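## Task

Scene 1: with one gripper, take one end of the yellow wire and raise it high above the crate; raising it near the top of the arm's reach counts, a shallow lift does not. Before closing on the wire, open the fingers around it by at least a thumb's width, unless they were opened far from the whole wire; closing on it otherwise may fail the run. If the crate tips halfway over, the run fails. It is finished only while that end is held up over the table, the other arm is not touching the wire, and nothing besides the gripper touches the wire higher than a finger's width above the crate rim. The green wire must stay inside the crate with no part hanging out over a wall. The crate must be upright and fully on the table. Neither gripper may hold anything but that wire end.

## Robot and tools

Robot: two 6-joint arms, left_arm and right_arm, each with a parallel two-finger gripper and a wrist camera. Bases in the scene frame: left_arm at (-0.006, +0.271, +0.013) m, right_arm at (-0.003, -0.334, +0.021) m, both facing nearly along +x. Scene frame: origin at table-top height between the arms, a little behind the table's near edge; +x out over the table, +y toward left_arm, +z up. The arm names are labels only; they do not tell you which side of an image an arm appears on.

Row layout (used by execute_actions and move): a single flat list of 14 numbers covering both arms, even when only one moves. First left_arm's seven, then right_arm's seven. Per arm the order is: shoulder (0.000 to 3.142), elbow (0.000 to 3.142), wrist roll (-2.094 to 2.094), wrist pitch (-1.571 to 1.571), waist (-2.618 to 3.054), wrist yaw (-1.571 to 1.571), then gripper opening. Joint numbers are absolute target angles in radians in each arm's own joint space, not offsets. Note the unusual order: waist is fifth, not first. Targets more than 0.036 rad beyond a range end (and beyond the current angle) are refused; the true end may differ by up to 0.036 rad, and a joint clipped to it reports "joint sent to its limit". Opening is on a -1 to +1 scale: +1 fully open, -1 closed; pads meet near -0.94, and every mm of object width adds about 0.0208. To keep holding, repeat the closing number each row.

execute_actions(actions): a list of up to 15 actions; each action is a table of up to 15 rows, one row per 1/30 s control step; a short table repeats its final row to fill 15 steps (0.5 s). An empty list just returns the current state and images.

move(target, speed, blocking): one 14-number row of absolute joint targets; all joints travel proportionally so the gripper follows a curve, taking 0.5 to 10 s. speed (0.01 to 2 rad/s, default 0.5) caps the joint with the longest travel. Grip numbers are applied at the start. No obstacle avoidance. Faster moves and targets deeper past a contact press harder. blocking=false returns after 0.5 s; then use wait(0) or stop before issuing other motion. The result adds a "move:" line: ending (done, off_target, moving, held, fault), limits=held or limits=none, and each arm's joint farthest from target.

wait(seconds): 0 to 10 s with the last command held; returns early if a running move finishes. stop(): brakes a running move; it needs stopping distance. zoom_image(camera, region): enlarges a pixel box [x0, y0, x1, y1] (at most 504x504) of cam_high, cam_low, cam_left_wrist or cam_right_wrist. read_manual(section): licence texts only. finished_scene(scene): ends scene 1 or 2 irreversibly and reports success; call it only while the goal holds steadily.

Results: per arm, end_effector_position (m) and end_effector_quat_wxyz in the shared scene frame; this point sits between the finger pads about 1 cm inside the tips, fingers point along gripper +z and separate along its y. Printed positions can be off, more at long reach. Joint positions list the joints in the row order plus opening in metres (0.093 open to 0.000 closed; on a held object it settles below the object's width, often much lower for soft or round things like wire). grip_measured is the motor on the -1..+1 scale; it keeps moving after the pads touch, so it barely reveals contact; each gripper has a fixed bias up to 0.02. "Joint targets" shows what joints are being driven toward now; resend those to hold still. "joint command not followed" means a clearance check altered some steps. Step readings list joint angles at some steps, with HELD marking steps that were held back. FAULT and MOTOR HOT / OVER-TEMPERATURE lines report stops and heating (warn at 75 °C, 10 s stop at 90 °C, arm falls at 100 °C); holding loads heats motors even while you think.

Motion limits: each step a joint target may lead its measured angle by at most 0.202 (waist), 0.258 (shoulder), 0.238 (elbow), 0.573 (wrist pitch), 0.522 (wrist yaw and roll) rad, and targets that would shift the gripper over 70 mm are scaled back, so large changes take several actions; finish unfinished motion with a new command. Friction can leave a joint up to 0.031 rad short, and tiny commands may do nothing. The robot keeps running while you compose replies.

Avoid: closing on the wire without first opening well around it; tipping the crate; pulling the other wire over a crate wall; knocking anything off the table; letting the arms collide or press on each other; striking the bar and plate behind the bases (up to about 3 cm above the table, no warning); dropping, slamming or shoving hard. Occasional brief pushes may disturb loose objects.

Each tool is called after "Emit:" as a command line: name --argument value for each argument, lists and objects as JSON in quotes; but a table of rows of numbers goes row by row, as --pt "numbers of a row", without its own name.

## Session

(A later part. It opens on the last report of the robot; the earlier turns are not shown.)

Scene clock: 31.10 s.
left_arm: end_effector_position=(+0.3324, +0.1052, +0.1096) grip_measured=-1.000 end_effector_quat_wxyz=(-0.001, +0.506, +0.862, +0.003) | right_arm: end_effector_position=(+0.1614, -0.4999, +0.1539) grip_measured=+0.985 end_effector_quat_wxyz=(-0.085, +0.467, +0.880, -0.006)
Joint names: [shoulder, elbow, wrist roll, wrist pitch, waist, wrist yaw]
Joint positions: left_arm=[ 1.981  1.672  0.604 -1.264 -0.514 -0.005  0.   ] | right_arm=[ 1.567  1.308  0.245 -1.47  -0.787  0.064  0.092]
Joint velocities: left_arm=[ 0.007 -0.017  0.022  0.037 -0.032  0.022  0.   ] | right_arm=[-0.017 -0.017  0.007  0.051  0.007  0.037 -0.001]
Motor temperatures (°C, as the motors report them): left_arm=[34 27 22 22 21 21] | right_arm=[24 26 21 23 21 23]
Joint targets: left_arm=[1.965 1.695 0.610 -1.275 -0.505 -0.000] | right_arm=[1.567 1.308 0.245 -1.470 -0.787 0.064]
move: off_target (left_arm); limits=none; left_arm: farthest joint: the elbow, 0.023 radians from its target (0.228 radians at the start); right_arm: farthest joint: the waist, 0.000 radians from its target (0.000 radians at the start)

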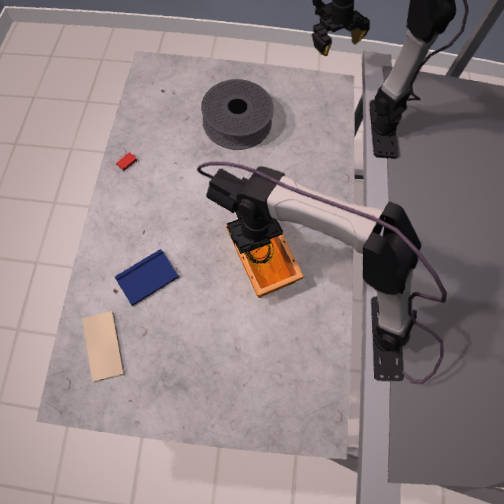

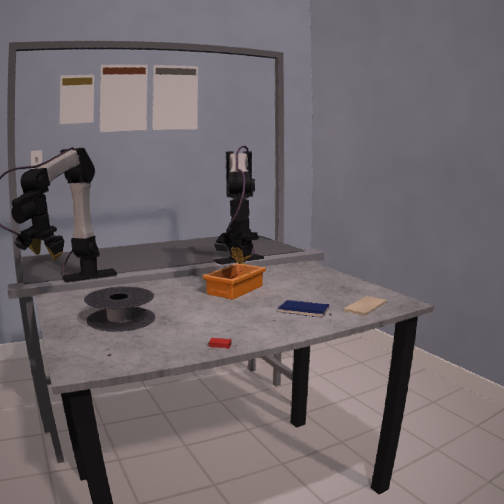

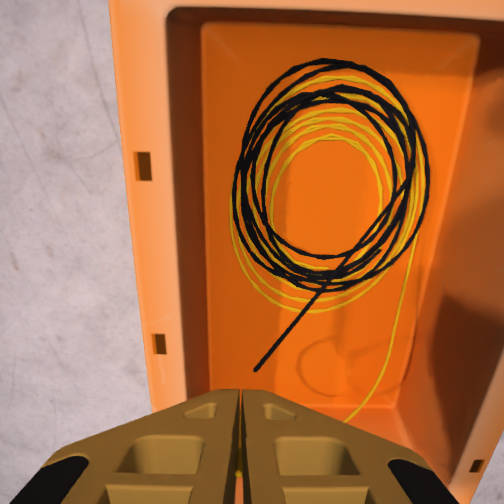

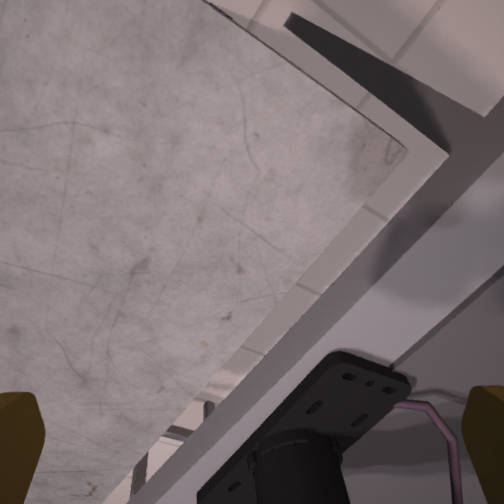

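Emit:
move --target '[1.38,1.30,0.4,-1.15,-0.53,0,-1,1.567,1.308,0.245,-1.47,-0.787,0.064,1]' --speed 0.4

Emit:
zoom_image --camera "cam_low" --region '[180, 200, 290, 310]'

Scene clock: 34.10 s.
left_arm: end_effector_position=(+0.2642, +0.1362, +0.2017) grip_measured=-1.000 end_effector_quat_wxyz=(+0.168, +0.416, +0.894, -0.002) | right_arm: end_effector_position=(+0.1614, -0.4999, +0.1539) grip_measured=+0.985 end_effector_quat_wxyz=(-0.085, +0.467, +0.880, -0.006)
Joint names: [shoulder, elbow, wrist roll, wrist pitch, waist, wrist yaw]
Joint positions: left_arm=[ 1.392  1.325  0.407 -1.167 -0.521 -0.005  0.   ] | right_arm=[ 1.567  1.308  0.245 -1.47  -0.787  0.064  0.092]
Joint velocities: left_arm=[-0.007 -0.017  0.051  0.007 -0.012 -0.007  0.   ] | right_arm=[-0.002  0.012 -0.022 -0.022  0.007 -0.051 -0.   ]
Motor temperatures (°C, as the motors report them): left_arm=[34 27 22 23 21 21] | right_arm=[24 26 21 23 21 23]
Joint targets: left_arm=[1.380 1.300 0.400 -1.150 -0.530 -0.000] | right_arm=[1.567 1.308 0.245 -1.470 -0.787 0.064]
move: off_target (left_arm); limits=none; left_arm: farthest joint: the elbow, 0.025 radians from its target (0.372 radians at the start); right_arm: farthest joint: the waist, 0.000 radians from its target (0.000 radians at the start)

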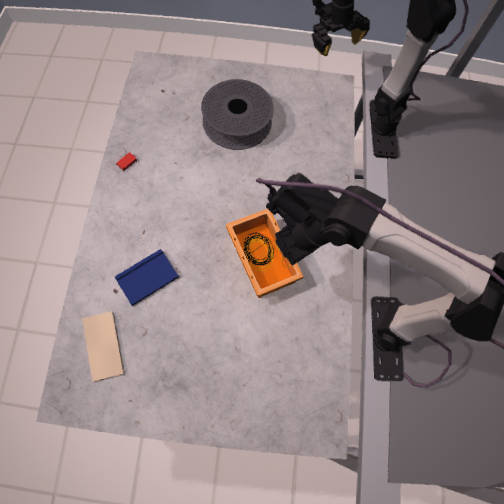

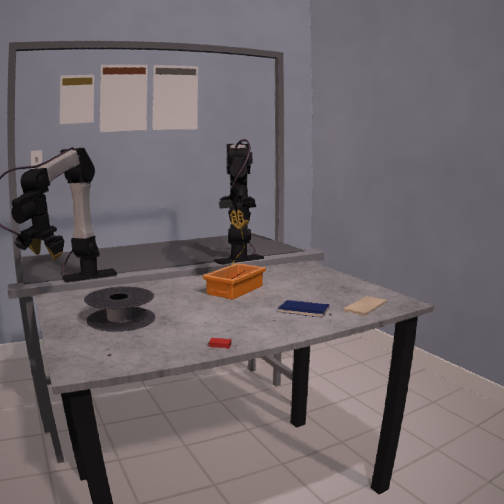

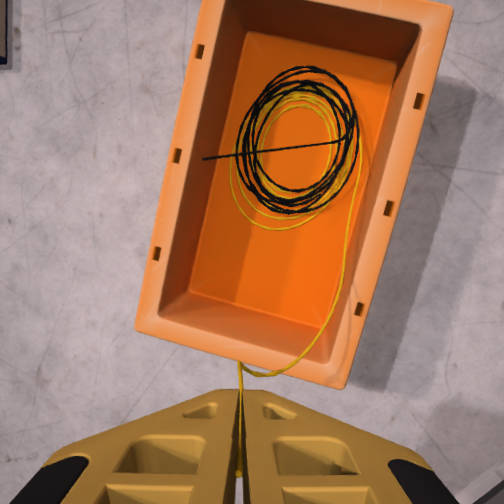

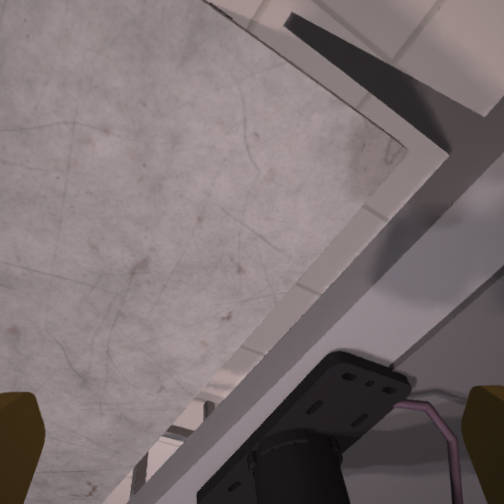

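Region (180, 200, 290, 310) of cam_low's 504x504 image, scaled by 4.582, with more detail than that image has.

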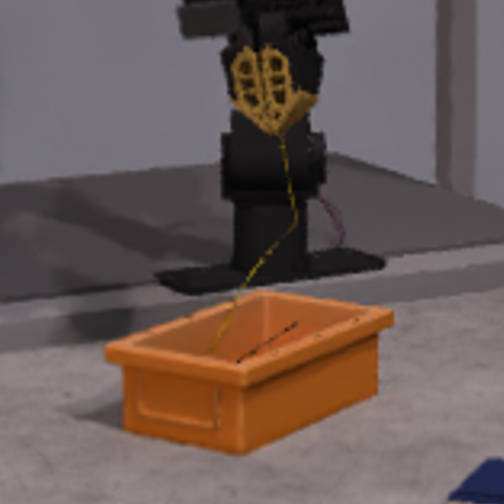

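Emit:
move --target '[1.44,1.745,0.3,-1.40,-0.53,0,-1,1.567,1.308,0.245,-1.47,-0.787,0.064,1]' --speed 0.25

Emit:
zoom_image --camera "cam_low" --region '[170, 180, 300, 310]'

Scene clock: 36.73 s.
left_arm: end_effector_position=(+0.2708, +0.1327, +0.3024) grip_measured=-1.000 end_effector_quat_wxyz=(+0.237, +0.365, +0.900, -0.016) | right_arm: end_effector_position=(+0.1614, -0.4999, +0.1539) grip_measured=+0.985 end_effector_quat_wxyz=(-0.085, +0.467, +0.880, -0.006)
Joint names: [shoulder, elbow, wrist roll, wrist pitch, waist, wrist yaw]
Joint positions: left_arm=[ 1.423  1.722  0.307 -1.391 -0.521 -0.005  0.   ] | right_arm=[ 1.567  1.308  0.245 -1.47  -0.787  0.064  0.092]
Joint velocities: left_arm=[ 0.002  0.007  0.037 -0.037 -0.017 -0.066  0.   ] | right_arm=[-0.017  0.007  0.007  0.022  0.012 -0.007  0.001]
Motor temperatures (°C, as the motors report them): left_arm=[34 28 22 23 21 21] | right_arm=[24 26 21 23 21 23]
Joint targets: left_arm=[1.440 1.745 0.300 -1.400 -0.530 0.000] | right_arm=[1.567 1.308 0.245 -1.470 -0.787 0.064]
move: off_target (left_arm); limits=none; left_arm: farthest joint: the elbow, 0.023 radians from its target (0.420 radians at the start); right_arm: farthest joint: the waist, 0.000 radians from its target (0.000 radians at the start)

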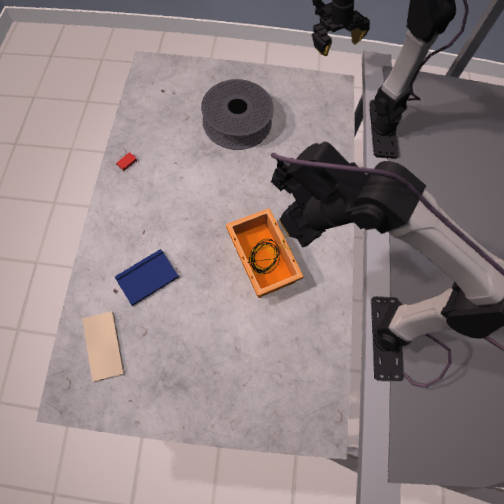

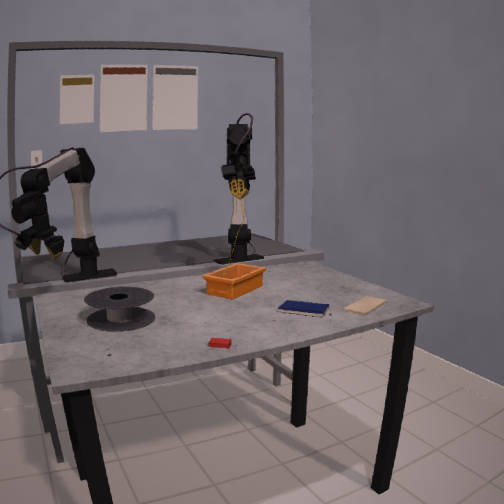

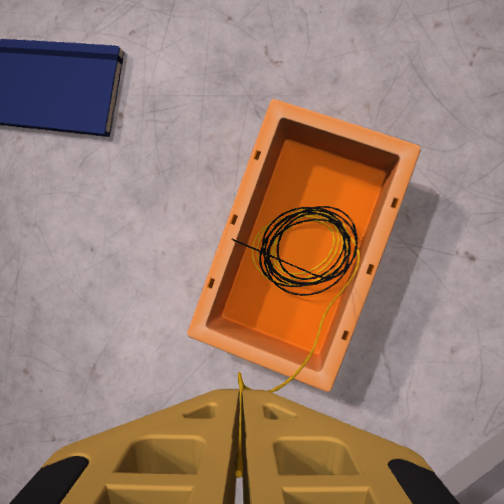

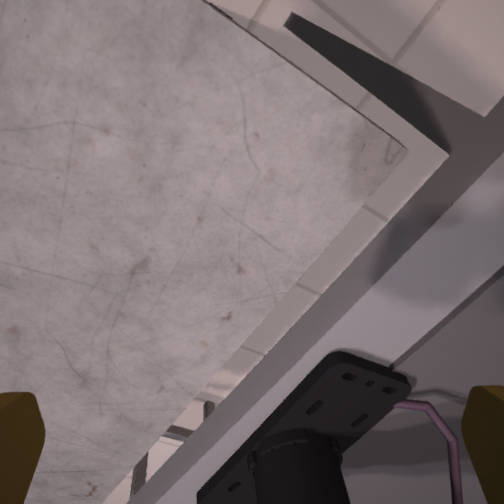

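Region (170, 180, 300, 310) of cam_low's 504x504 image, scaled by 3.877, with more detail than that image has.

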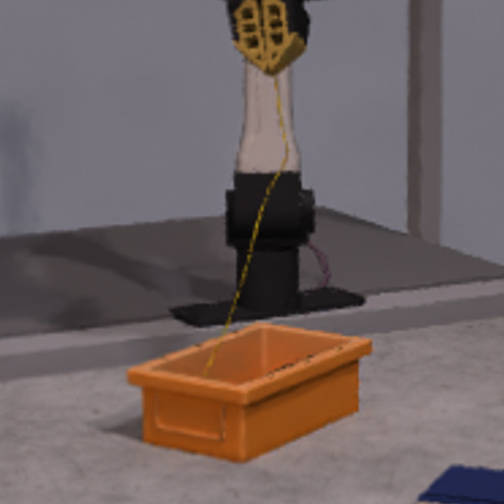

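Emit:
zoom_image --camera "cam_left_wrist" --region '[200, 170, 400, 340]'

Emit:
zoom_image --camera "cam_high" --region '[220, 205, 310, 300]'

Region (200, 170, 400, 340) of cam_left_wrist's 504x504 image, scaled by 2.520, with more detail than that image has; it fills the top 428 rows of this view, and the rest is white.

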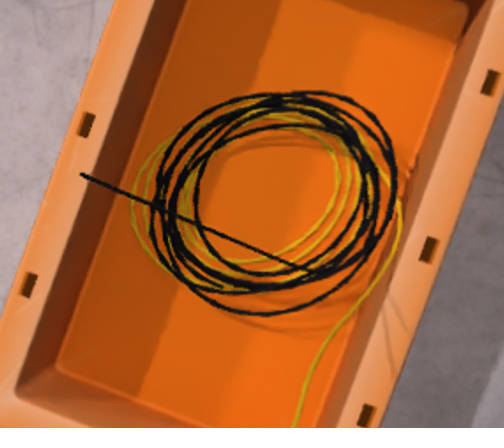

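Region (220, 205, 310, 300) of cam_high's 504x504 image, scaled by 5.305, with more detail than that image has; it fills the left 477 columns of this view, and the rest is white.

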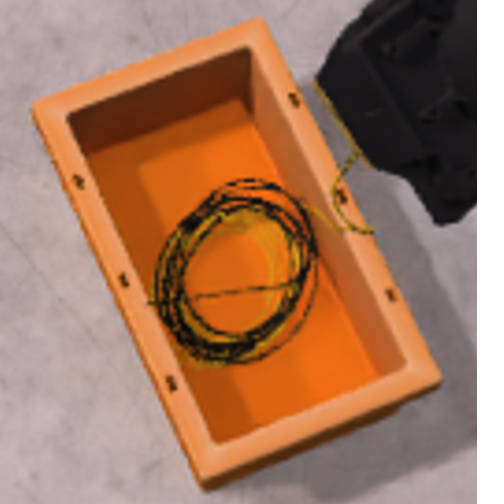

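Emit:
move --target '[1.835,2.165,0.8,-1.43,-0.79,0,-1,1.567,1.308,0.245,-1.47,-0.787,0.064,1]' --speed 0.3

Emit:
zoom_image --camera "cam_high" --region '[210, 190, 320, 300]'

Scene clock: 39.97 s.
left_arm: end_effector_position=(+0.2999, -0.0012, +0.2992) grip_measured=-1.000 end_effector_quat_wxyz=(+0.231, +0.671, +0.705, +0.011) | right_arm: end_effector_position=(+0.1614, -0.4999, +0.1539) grip_measured=+0.985 end_effector_quat_wxyz=(-0.085, +0.467, +0.880, -0.006)
Joint names: [shoulder, elbow, wrist roll, wrist pitch, waist, wrist yaw]
Joint positions: left_arm=[ 1.824  2.14   0.794 -1.421 -0.784 -0.005  0.   ] | right_arm=[ 1.567  1.308  0.245 -1.47  -0.787  0.064  0.092]
Joint velocities: left_arm=[ 0.017 -0.002 -0.007  0.037  0.007 -0.007  0.   ] | right_arm=[-0.007  0.002  0.051 -0.007 -0.002 -0.022 -0.001]
Motor temperatures (°C, as the motors report them): left_arm=[33 29 22 23 21 21] | right_arm=[24 26 21 23 21 23]
Joint targets: left_arm=[1.835 2.165 0.800 -1.430 -0.790 -0.000] | right_arm=[1.567 1.308 0.245 -1.470 -0.787 0.064]
move: off_target (left_arm); limits=none; left_arm: farthest joint: the elbow, 0.025 radians from its target (0.443 radians at the start); right_arm: farthest joint: the waist, 0.000 radians from its target (0.000 radians at the start)

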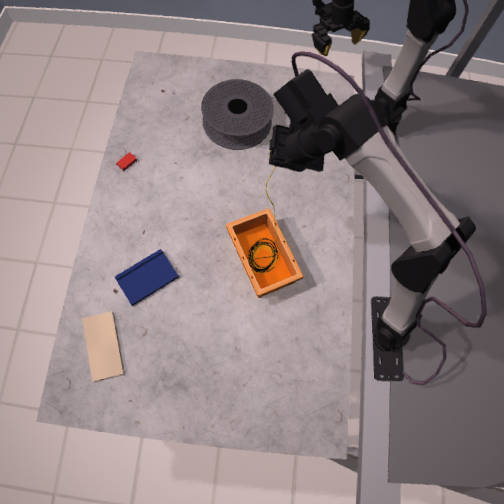

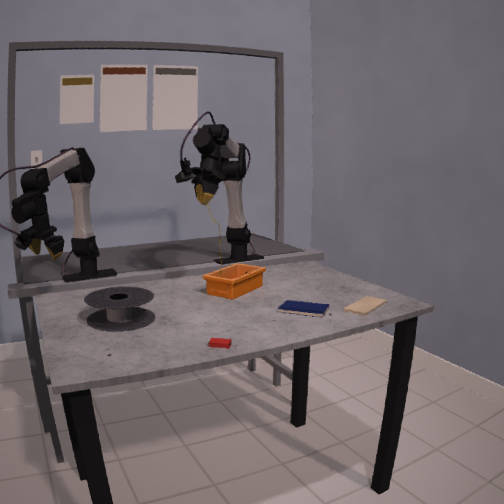

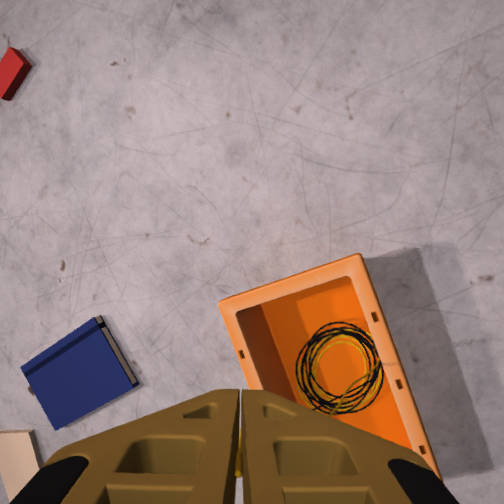

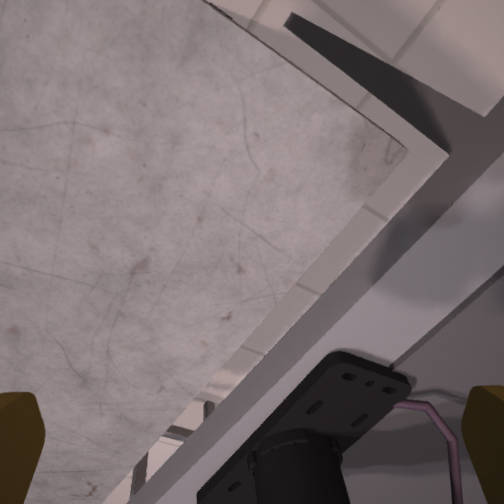

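Region (210, 190, 320, 300) of cam_high's 504x504 image, scaled by 4.582, with more detail than that image has.

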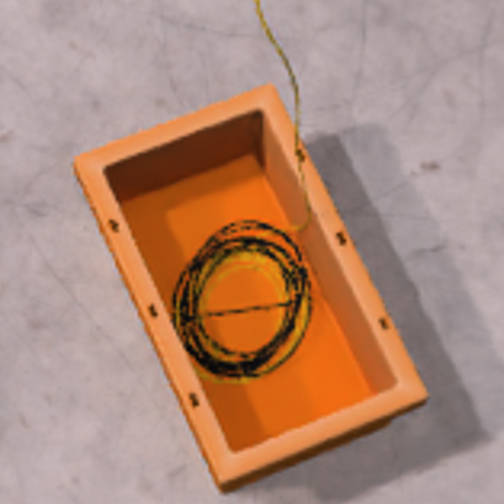

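Emit:
move --target '[1.73,1.77,0.3,-0.63,-0.83,0,-1,1.567,1.308,0.245,-1.47,-0.787,0.064,1]' --speed 0.4

Emit:
zoom_image --camera "cam_high" --region '[210, 190, 320, 300]'

Emit:
zoom_image --camera "cam_low" --region '[160, 180, 290, 310]'

Scene clock: 43.13 s.
left_arm: end_effector_position=(+0.3611, -0.0810, +0.3188) grip_measured=-1.000 end_effector_quat_wxyz=(+0.452, +0.452, +0.762, -0.102) | right_arm: end_effector_position=(+0.1614, -0.4999, +0.1539) grip_measured=+0.985 end_effector_quat_wxyz=(-0.085, +0.467, +0.880, -0.006)
Joint names: [shoulder, elbow, wrist roll, wrist pitch, waist, wrist yaw]
Joint positions: left_arm=[ 1.75   1.792  0.307 -0.649 -0.821 -0.005  0.   ] | right_arm=[ 1.567  1.308  0.245 -1.47  -0.787  0.064  0.092]
Joint velocities: left_arm=[-0.007 -0.012 -0.066 -0.007 -0.012 -0.007  0.   ] | right_arm=[ 0.002 -0.007 -0.051  0.022 -0.012  0.022 -0.001]
Motor temperatures (°C, as the motors report them): left_arm=[34 29 22 24 21 21] | right_arm=[24 26 21 23 21 23]
Joint targets: left_arm=[1.730 1.770 0.300 -0.630 -0.830 -0.000] | right_arm=[1.567 1.308 0.245 -1.470 -0.787 0.064]
move: off_target (left_arm); limits=none; left_arm: farthest joint: the elbow, 0.022 radians from its target (0.370 radians at the start); right_arm: farthest joint: the waist, 0.000 radians from its target (0.000 radians at the start)

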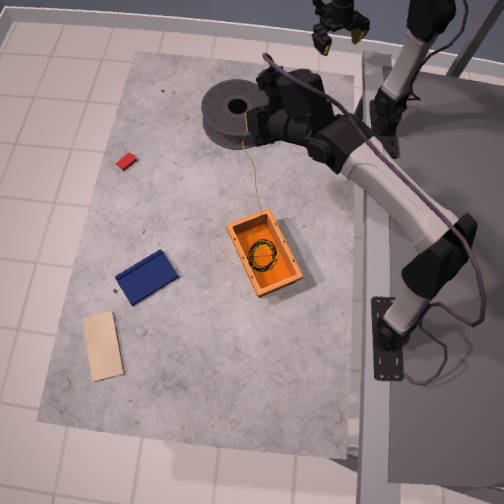

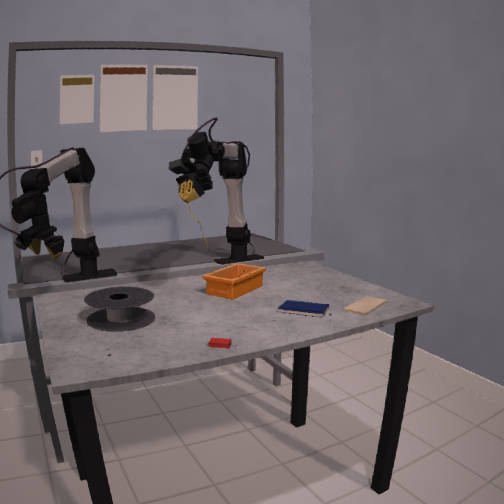

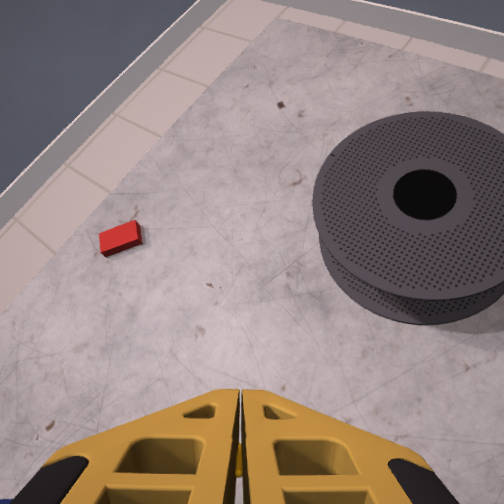

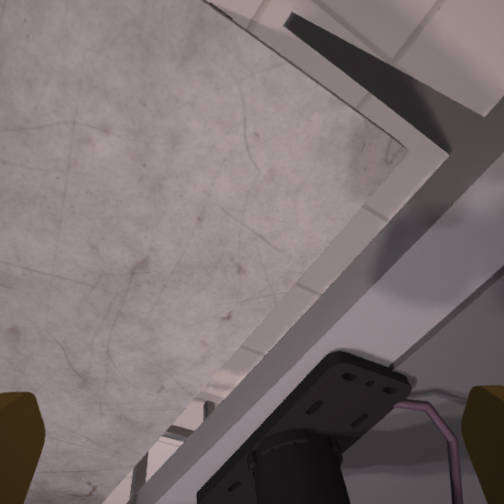

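Region (210, 190, 320, 300) of cam_high's 504x504 image, scaled by 4.582, with more detail than that image has.

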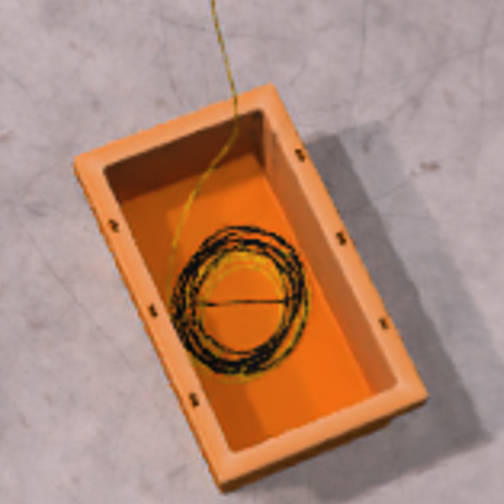

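Region (160, 180, 290, 310) of cam_low's 504x504 image, scaled by 3.877, with more detail than that image has.

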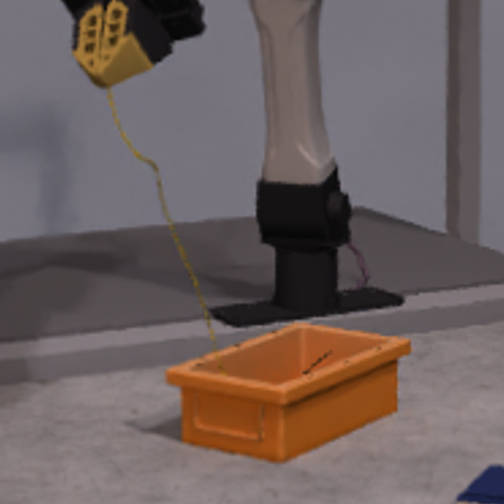

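Emit:
move --target '[1.63,1.86,0.0,-0.70,-0.30,0,-1,1.567,1.308,0.245,-1.47,-0.787,0.064,1]' --speed 0.35

Emit:
zoom_image --camera "cam_high" --region '[190, 170, 320, 300]'

Emit:
zoom_image --camera "cam_low" --region '[180, 170, 320, 310]'

Scene clock: 45.70 s.
left_arm: end_effector_position=(+0.4605, +0.1544, +0.3801) grip_measured=-1.000 end_effector_quat_wxyz=(+0.507, +0.107, +0.853, -0.059) | right_arm: end_effector_position=(+0.1614, -0.4999, +0.1539) grip_measured=+0.985 end_effector_quat_wxyz=(-0.085, +0.467, +0.880, -0.006)
Joint names: [shoulder, elbow, wrist roll, wrist pitch, waist, wrist yaw]
Joint positions: left_arm=[ 1.644  1.837  0.006 -0.694 -0.301 -0.004  0.   ] | right_arm=[ 1.567  1.308  0.245 -1.47  -0.787  0.064  0.092]
Joint velocities: left_arm=[-0.002  0.012  0.037 -0.022 -0.007  0.022  0.   ] | right_arm=[-0.012 -0.017 -0.022  0.022 -0.002 -0.007  0.001]
Motor temperatures (°C, as the motors report them): left_arm=[34 29 22 25 21 21] | right_arm=[24 26 21 23 21 23]
Joint targets: left_arm=[1.630 1.860 -0.000 -0.700 -0.300 0.000] | right_arm=[1.567 1.308 0.245 -1.470 -0.787 0.064]
move: off_target (left_arm); limits=none; left_arm: farthest joint: the elbow, 0.023 radians from its target (0.068 radians at the start); right_arm: farthest joint: the waist, 0.000 radians from its target (0.000 radians at the start)

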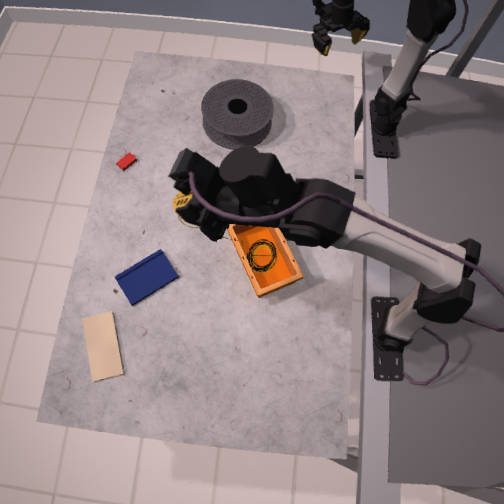

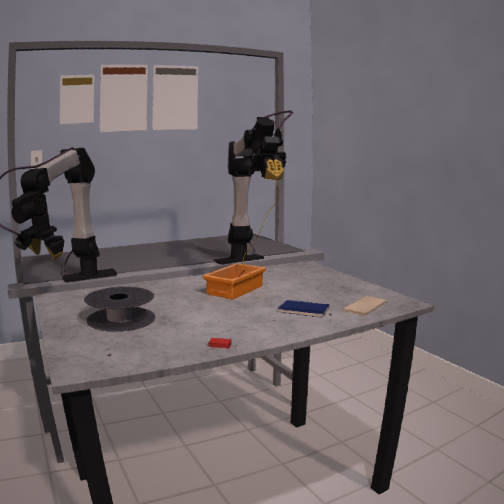

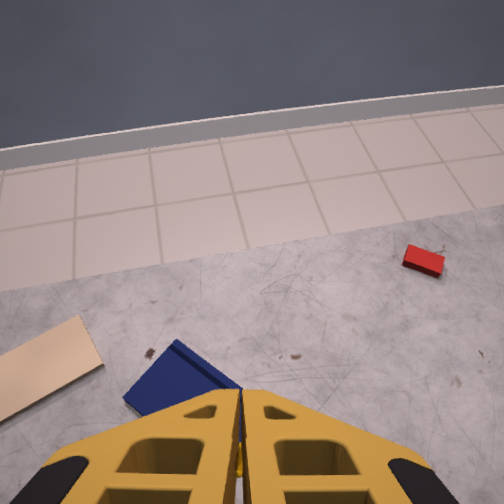

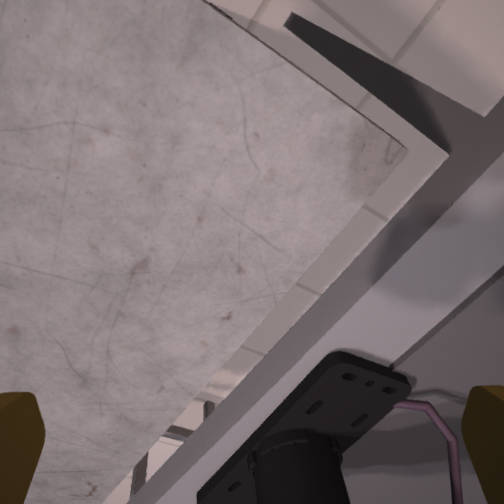

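Region (190, 170, 320, 300) of cam_high's 504x504 image, scaled by 3.877, with more detail than that image has.

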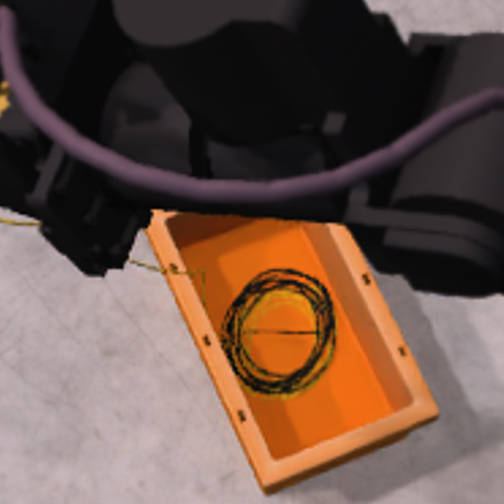

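Region (180, 170, 320, 310) of cam_low's 504x504 image, scaled by 3.600, with more detail than that image has.

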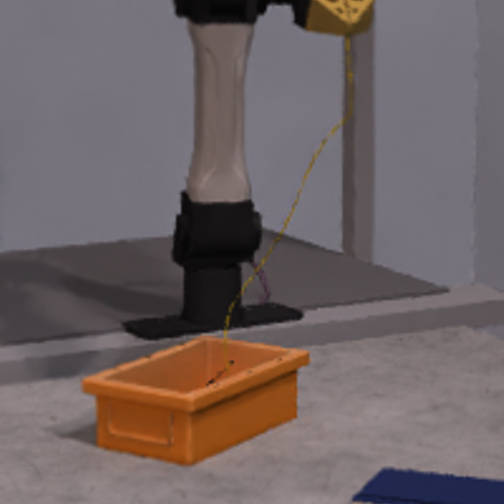

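Emit:
move --target '[1.52,1.86,0.0,-0.70,0.08,0,-1,1.567,1.308,0.245,-1.47,-0.787,0.064,1]' --speed 0.3

Emit:
zoom_image --camera "cam_low" --region '[190, 210, 290, 310]'

Scene clock: 47.77 s.
left_arm: end_effector_position=(+0.4399, +0.3301, +0.4291) grip_measured=-1.000 end_effector_quat_wxyz=(+0.555, -0.053, +0.829, +0.040) | right_arm: end_effector_position=(+0.1614, -0.4999, +0.1539) grip_measured=+0.985 end_effector_quat_wxyz=(-0.085, +0.467, +0.880, -0.006)
Joint names: [shoulder, elbow, wrist roll, wrist pitch, waist, wrist yaw]
Joint positions: left_arm=[ 1.534  1.837  0.006 -0.695  0.075 -0.003  0.   ] | right_arm=[ 1.567  1.308  0.245 -1.47  -0.787  0.064  0.092]
Joint velocities: left_arm=[-0.007  0.002 -0.022  0.007 -0.017  0.007  0.   ] | right_arm=[-0.002 -0.002 -0.007  0.037 -0.012 -0.051  0.   ]
Motor temperatures (°C, as the motors report them): left_arm=[35 30 22 26 21 21] | right_arm=[25 26 21 23 21 23]
Joint targets: left_arm=[1.520 1.860 0.000 -0.700 0.080 0.000] | right_arm=[1.567 1.308 0.245 -1.470 -0.787 0.064]
move: off_target (left_arm); limits=none; left_arm: farthest joint: the elbow, 0.023 radians from its target (0.023 radians at the start); right_arm: farthest joint: the waist, 0.000 radians from its target (0.000 radians at the start)

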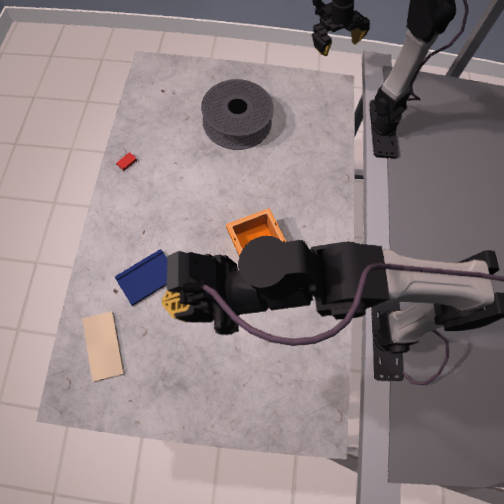

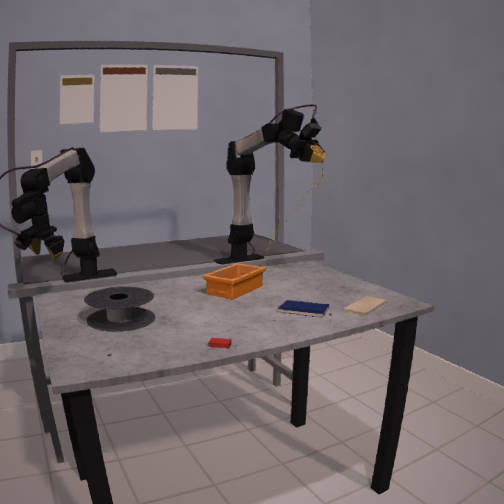

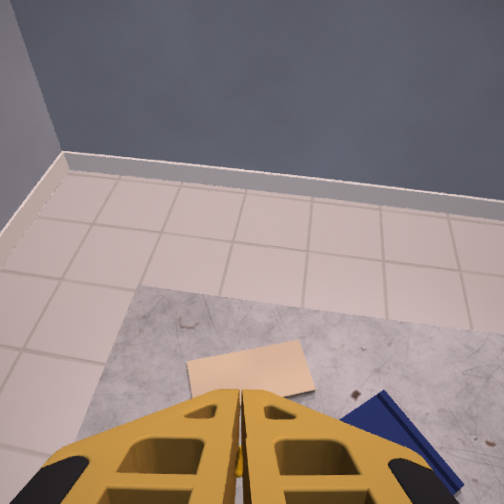

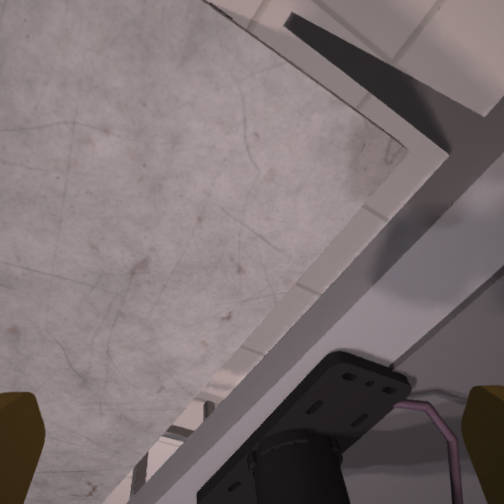

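Region (190, 210, 290, 310) of cam_low's 504x504 image, scaled by 5.040, with more detail than that image has.

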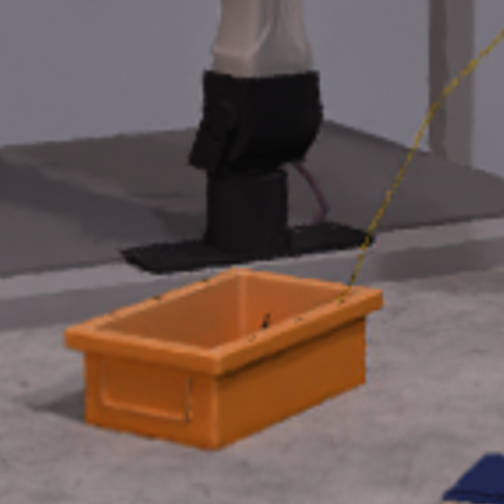

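Emit:
move --target '[1.0,1.86,0.0,-1.13,0.2,0,-1,1.567,1.308,0.245,-1.47,-0.787,0.064,1]' --speed 0.35

Emit:
zoom_image --camera "cam_high" --region '[210, 200, 320, 310]'

Scene clock: 50.27 s.
left_arm: end_effector_position=(+0.2174, +0.3273, +0.5022) grip_measured=-1.000 end_effector_quat_wxyz=(+0.593, -0.097, +0.795, +0.077) | right_arm: end_effector_position=(+0.1614, -0.4999, +0.1539) grip_measured=+0.985 end_effector_quat_wxyz=(-0.085, +0.467, +0.880, -0.006)
Joint names: [shoulder, elbow, wrist roll, wrist pitch, waist, wrist yaw]
Joint positions: left_arm=[ 1.004  1.837  0.006 -1.123  0.191 -0.003  0.   ] | right_arm=[ 1.567  1.308  0.245 -1.47  -0.787  0.064  0.092]
Joint velocities: left_arm=[-0.007  0.002  0.051 -0.037  0.012 -0.007  0.   ] | right_arm=[ 0.007 -0.002 -0.051 -0.007  0.002 -0.022 -0.001]
Motor temperatures (°C, as the motors report them): left_arm=[34 30 22 27 21 21] | right_arm=[25 27 21 23 21 23]
Joint targets: left_arm=[1.000 1.860 0.000 -1.130 0.200 -0.000] | right_arm=[1.567 1.308 0.245 -1.470 -0.787 0.064]
move: off_target (left_arm); limits=none; left_arm: farthest joint: the elbow, 0.023 radians from its target (0.023 radians at the start); right_arm: farthest joint: the waist, 0.000 radians from its target (0.000 radians at the start)

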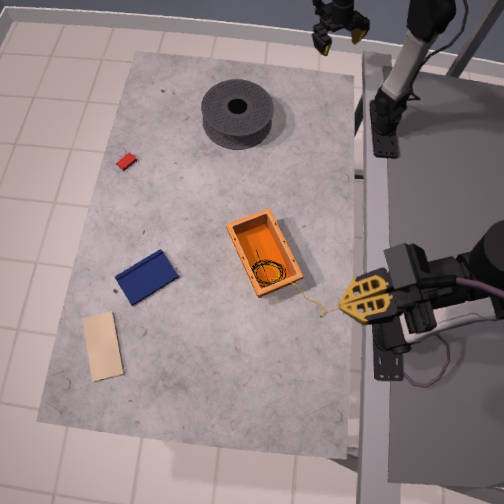

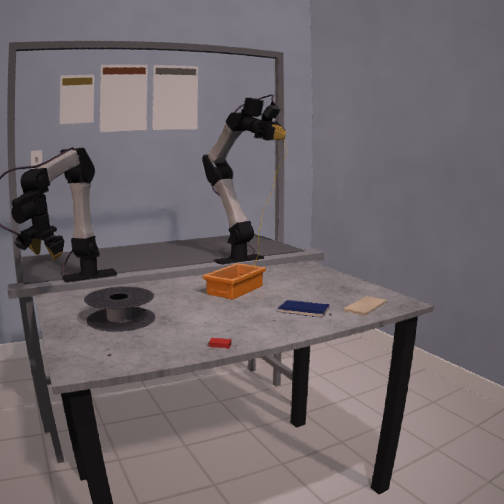

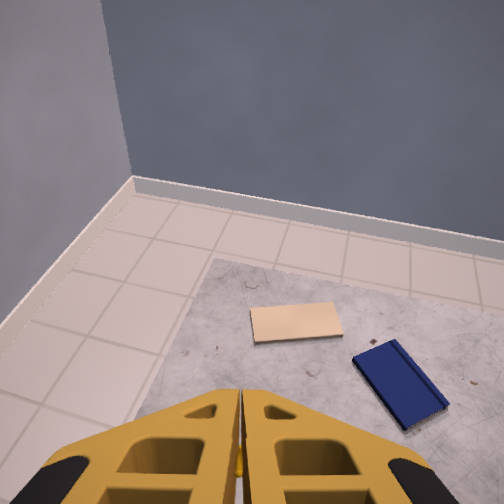

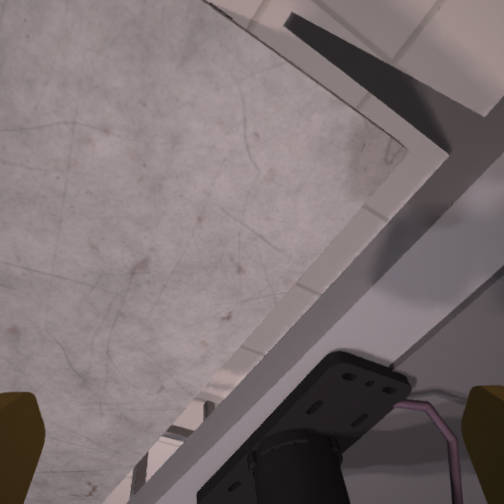

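Region (210, 200, 320, 310) of cam_high's 504x504 image, scaled by 4.582, with more detail than that image has.

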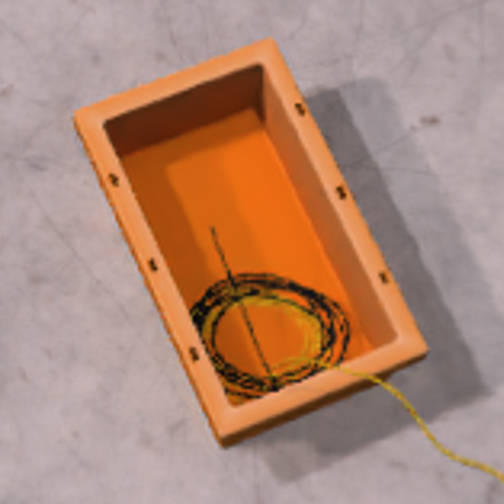

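Emit:
zoom_image --camera "cam_high" --region '[245, 250, 305, 300]'

Emit:
zoom_image --camera "cam_low" --region '[200, 230, 280, 305]'

Region (245, 250, 305, 300) of cam_high's 504x504 image, scaled by 8.400, with more detail than that image has.

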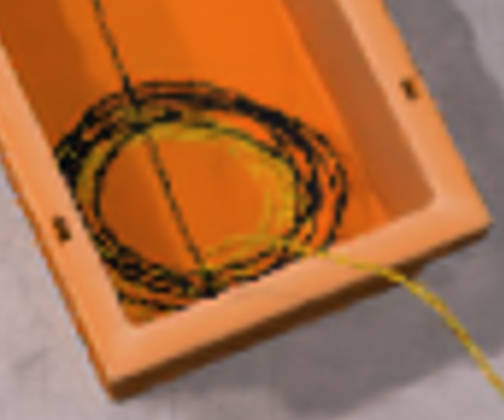

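Region (200, 230, 280, 305) of cam_low's 504x504 image, scaled by 6.300, with more detail than that image has; it fills the top 472 rows of this view, and the rest is white.

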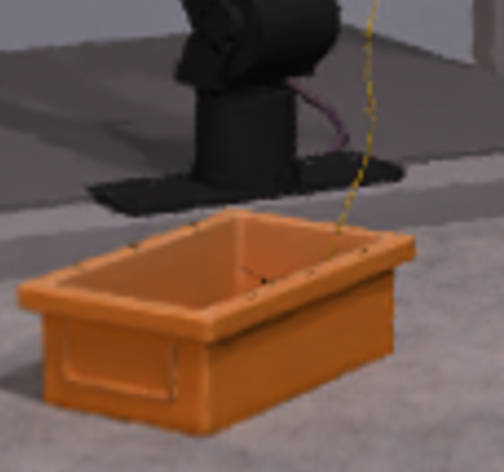

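Emit:
move --target '[1.0,2.2,0.0,-1.38,-0.5,0,-1,1.567,1.308,0.245,-1.47,-0.787,0.064,1]' --speed 0.4

Emit:
zoom_image --camera "cam_high" --region '[220, 205, 320, 305]'

Emit:
zoom_image --camera "cam_low" --region '[195, 220, 280, 305]'

Scene clock: 53.67 s.
left_arm: end_effector_position=(+0.1347, +0.2054, +0.5505) grip_measured=-1.000 end_effector_quat_wxyz=(+0.619, +0.168, +0.755, -0.133) | right_arm: end_effector_position=(+0.1614, -0.4999, +0.1539) grip_measured=+0.985 end_effector_quat_wxyz=(-0.085, +0.467, +0.880, -0.006)
Joint names: [shoulder, elbow, wrist roll, wrist pitch, waist, wrist yaw]
Joint positions: left_arm=[ 1.004  2.177  0.006 -1.374 -0.491 -0.003  0.   ] | right_arm=[ 1.567  1.308  0.245 -1.47  -0.787  0.064  0.092]
Joint velocities: left_arm=[ 0.007 -0.012  0.007  0.007  0.002  0.007  0.   ] | right_arm=[-0.017 -0.007  0.007  0.007 -0.002  0.037  0.   ]
Motor temperatures (°C, as the motors report them): left_arm=[33 30 22 28 21 21] | right_arm=[25 27 21 23 21 23]
Joint targets: left_arm=[1.000 2.200 0.000 -1.380 -0.500 -0.000] | right_arm=[1.567 1.308 0.245 -1.470 -0.787 0.064]
move: off_target (left_arm); limits=none; left_arm: farthest joint: the elbow, 0.023 radians from its target (0.363 radians at the start); right_arm: farthest joint: the waist, 0.000 radians from its target (0.000 radians at the start)

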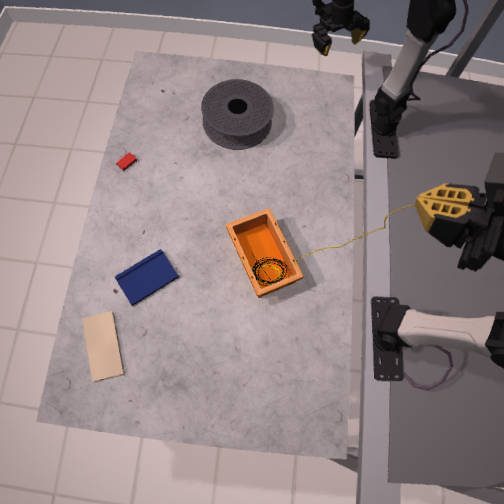

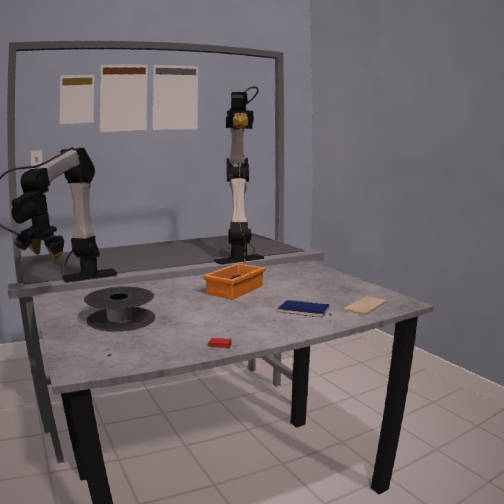

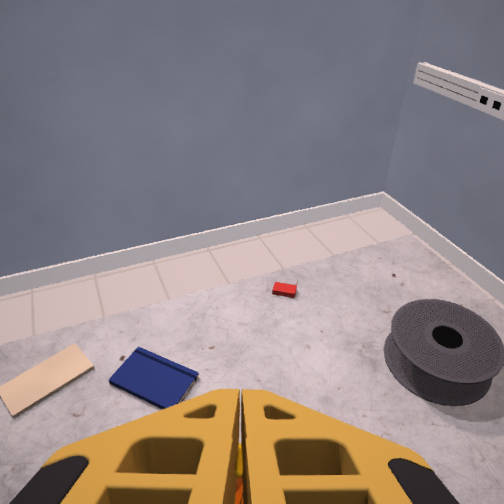

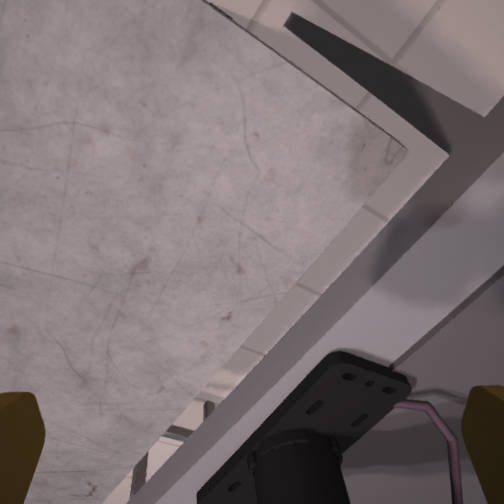

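Region (220, 205, 320, 305) of cam_high's 504x504 image, scaled by 5.040, with more detail than that image has.

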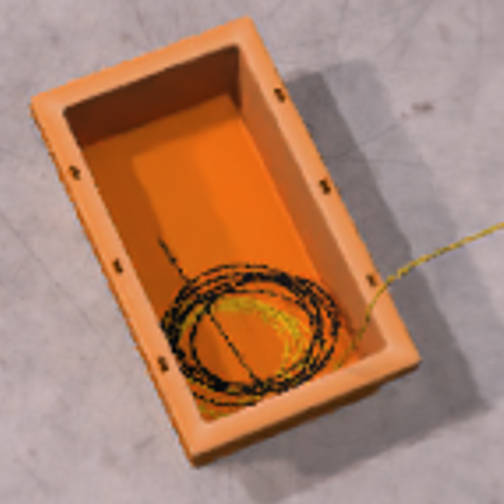

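Region (195, 220, 280, 305) of cam_low's 504x504 image, scaled by 5.929, with more detail than that image has.

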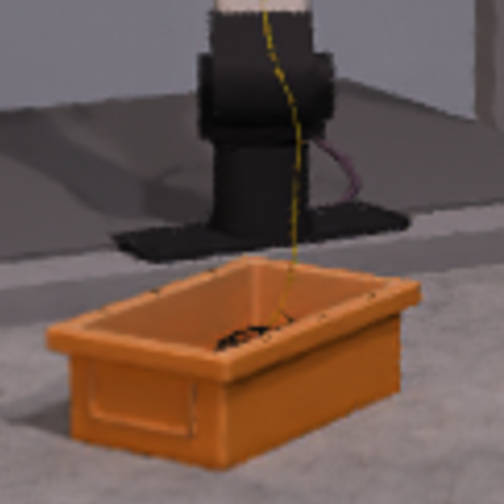

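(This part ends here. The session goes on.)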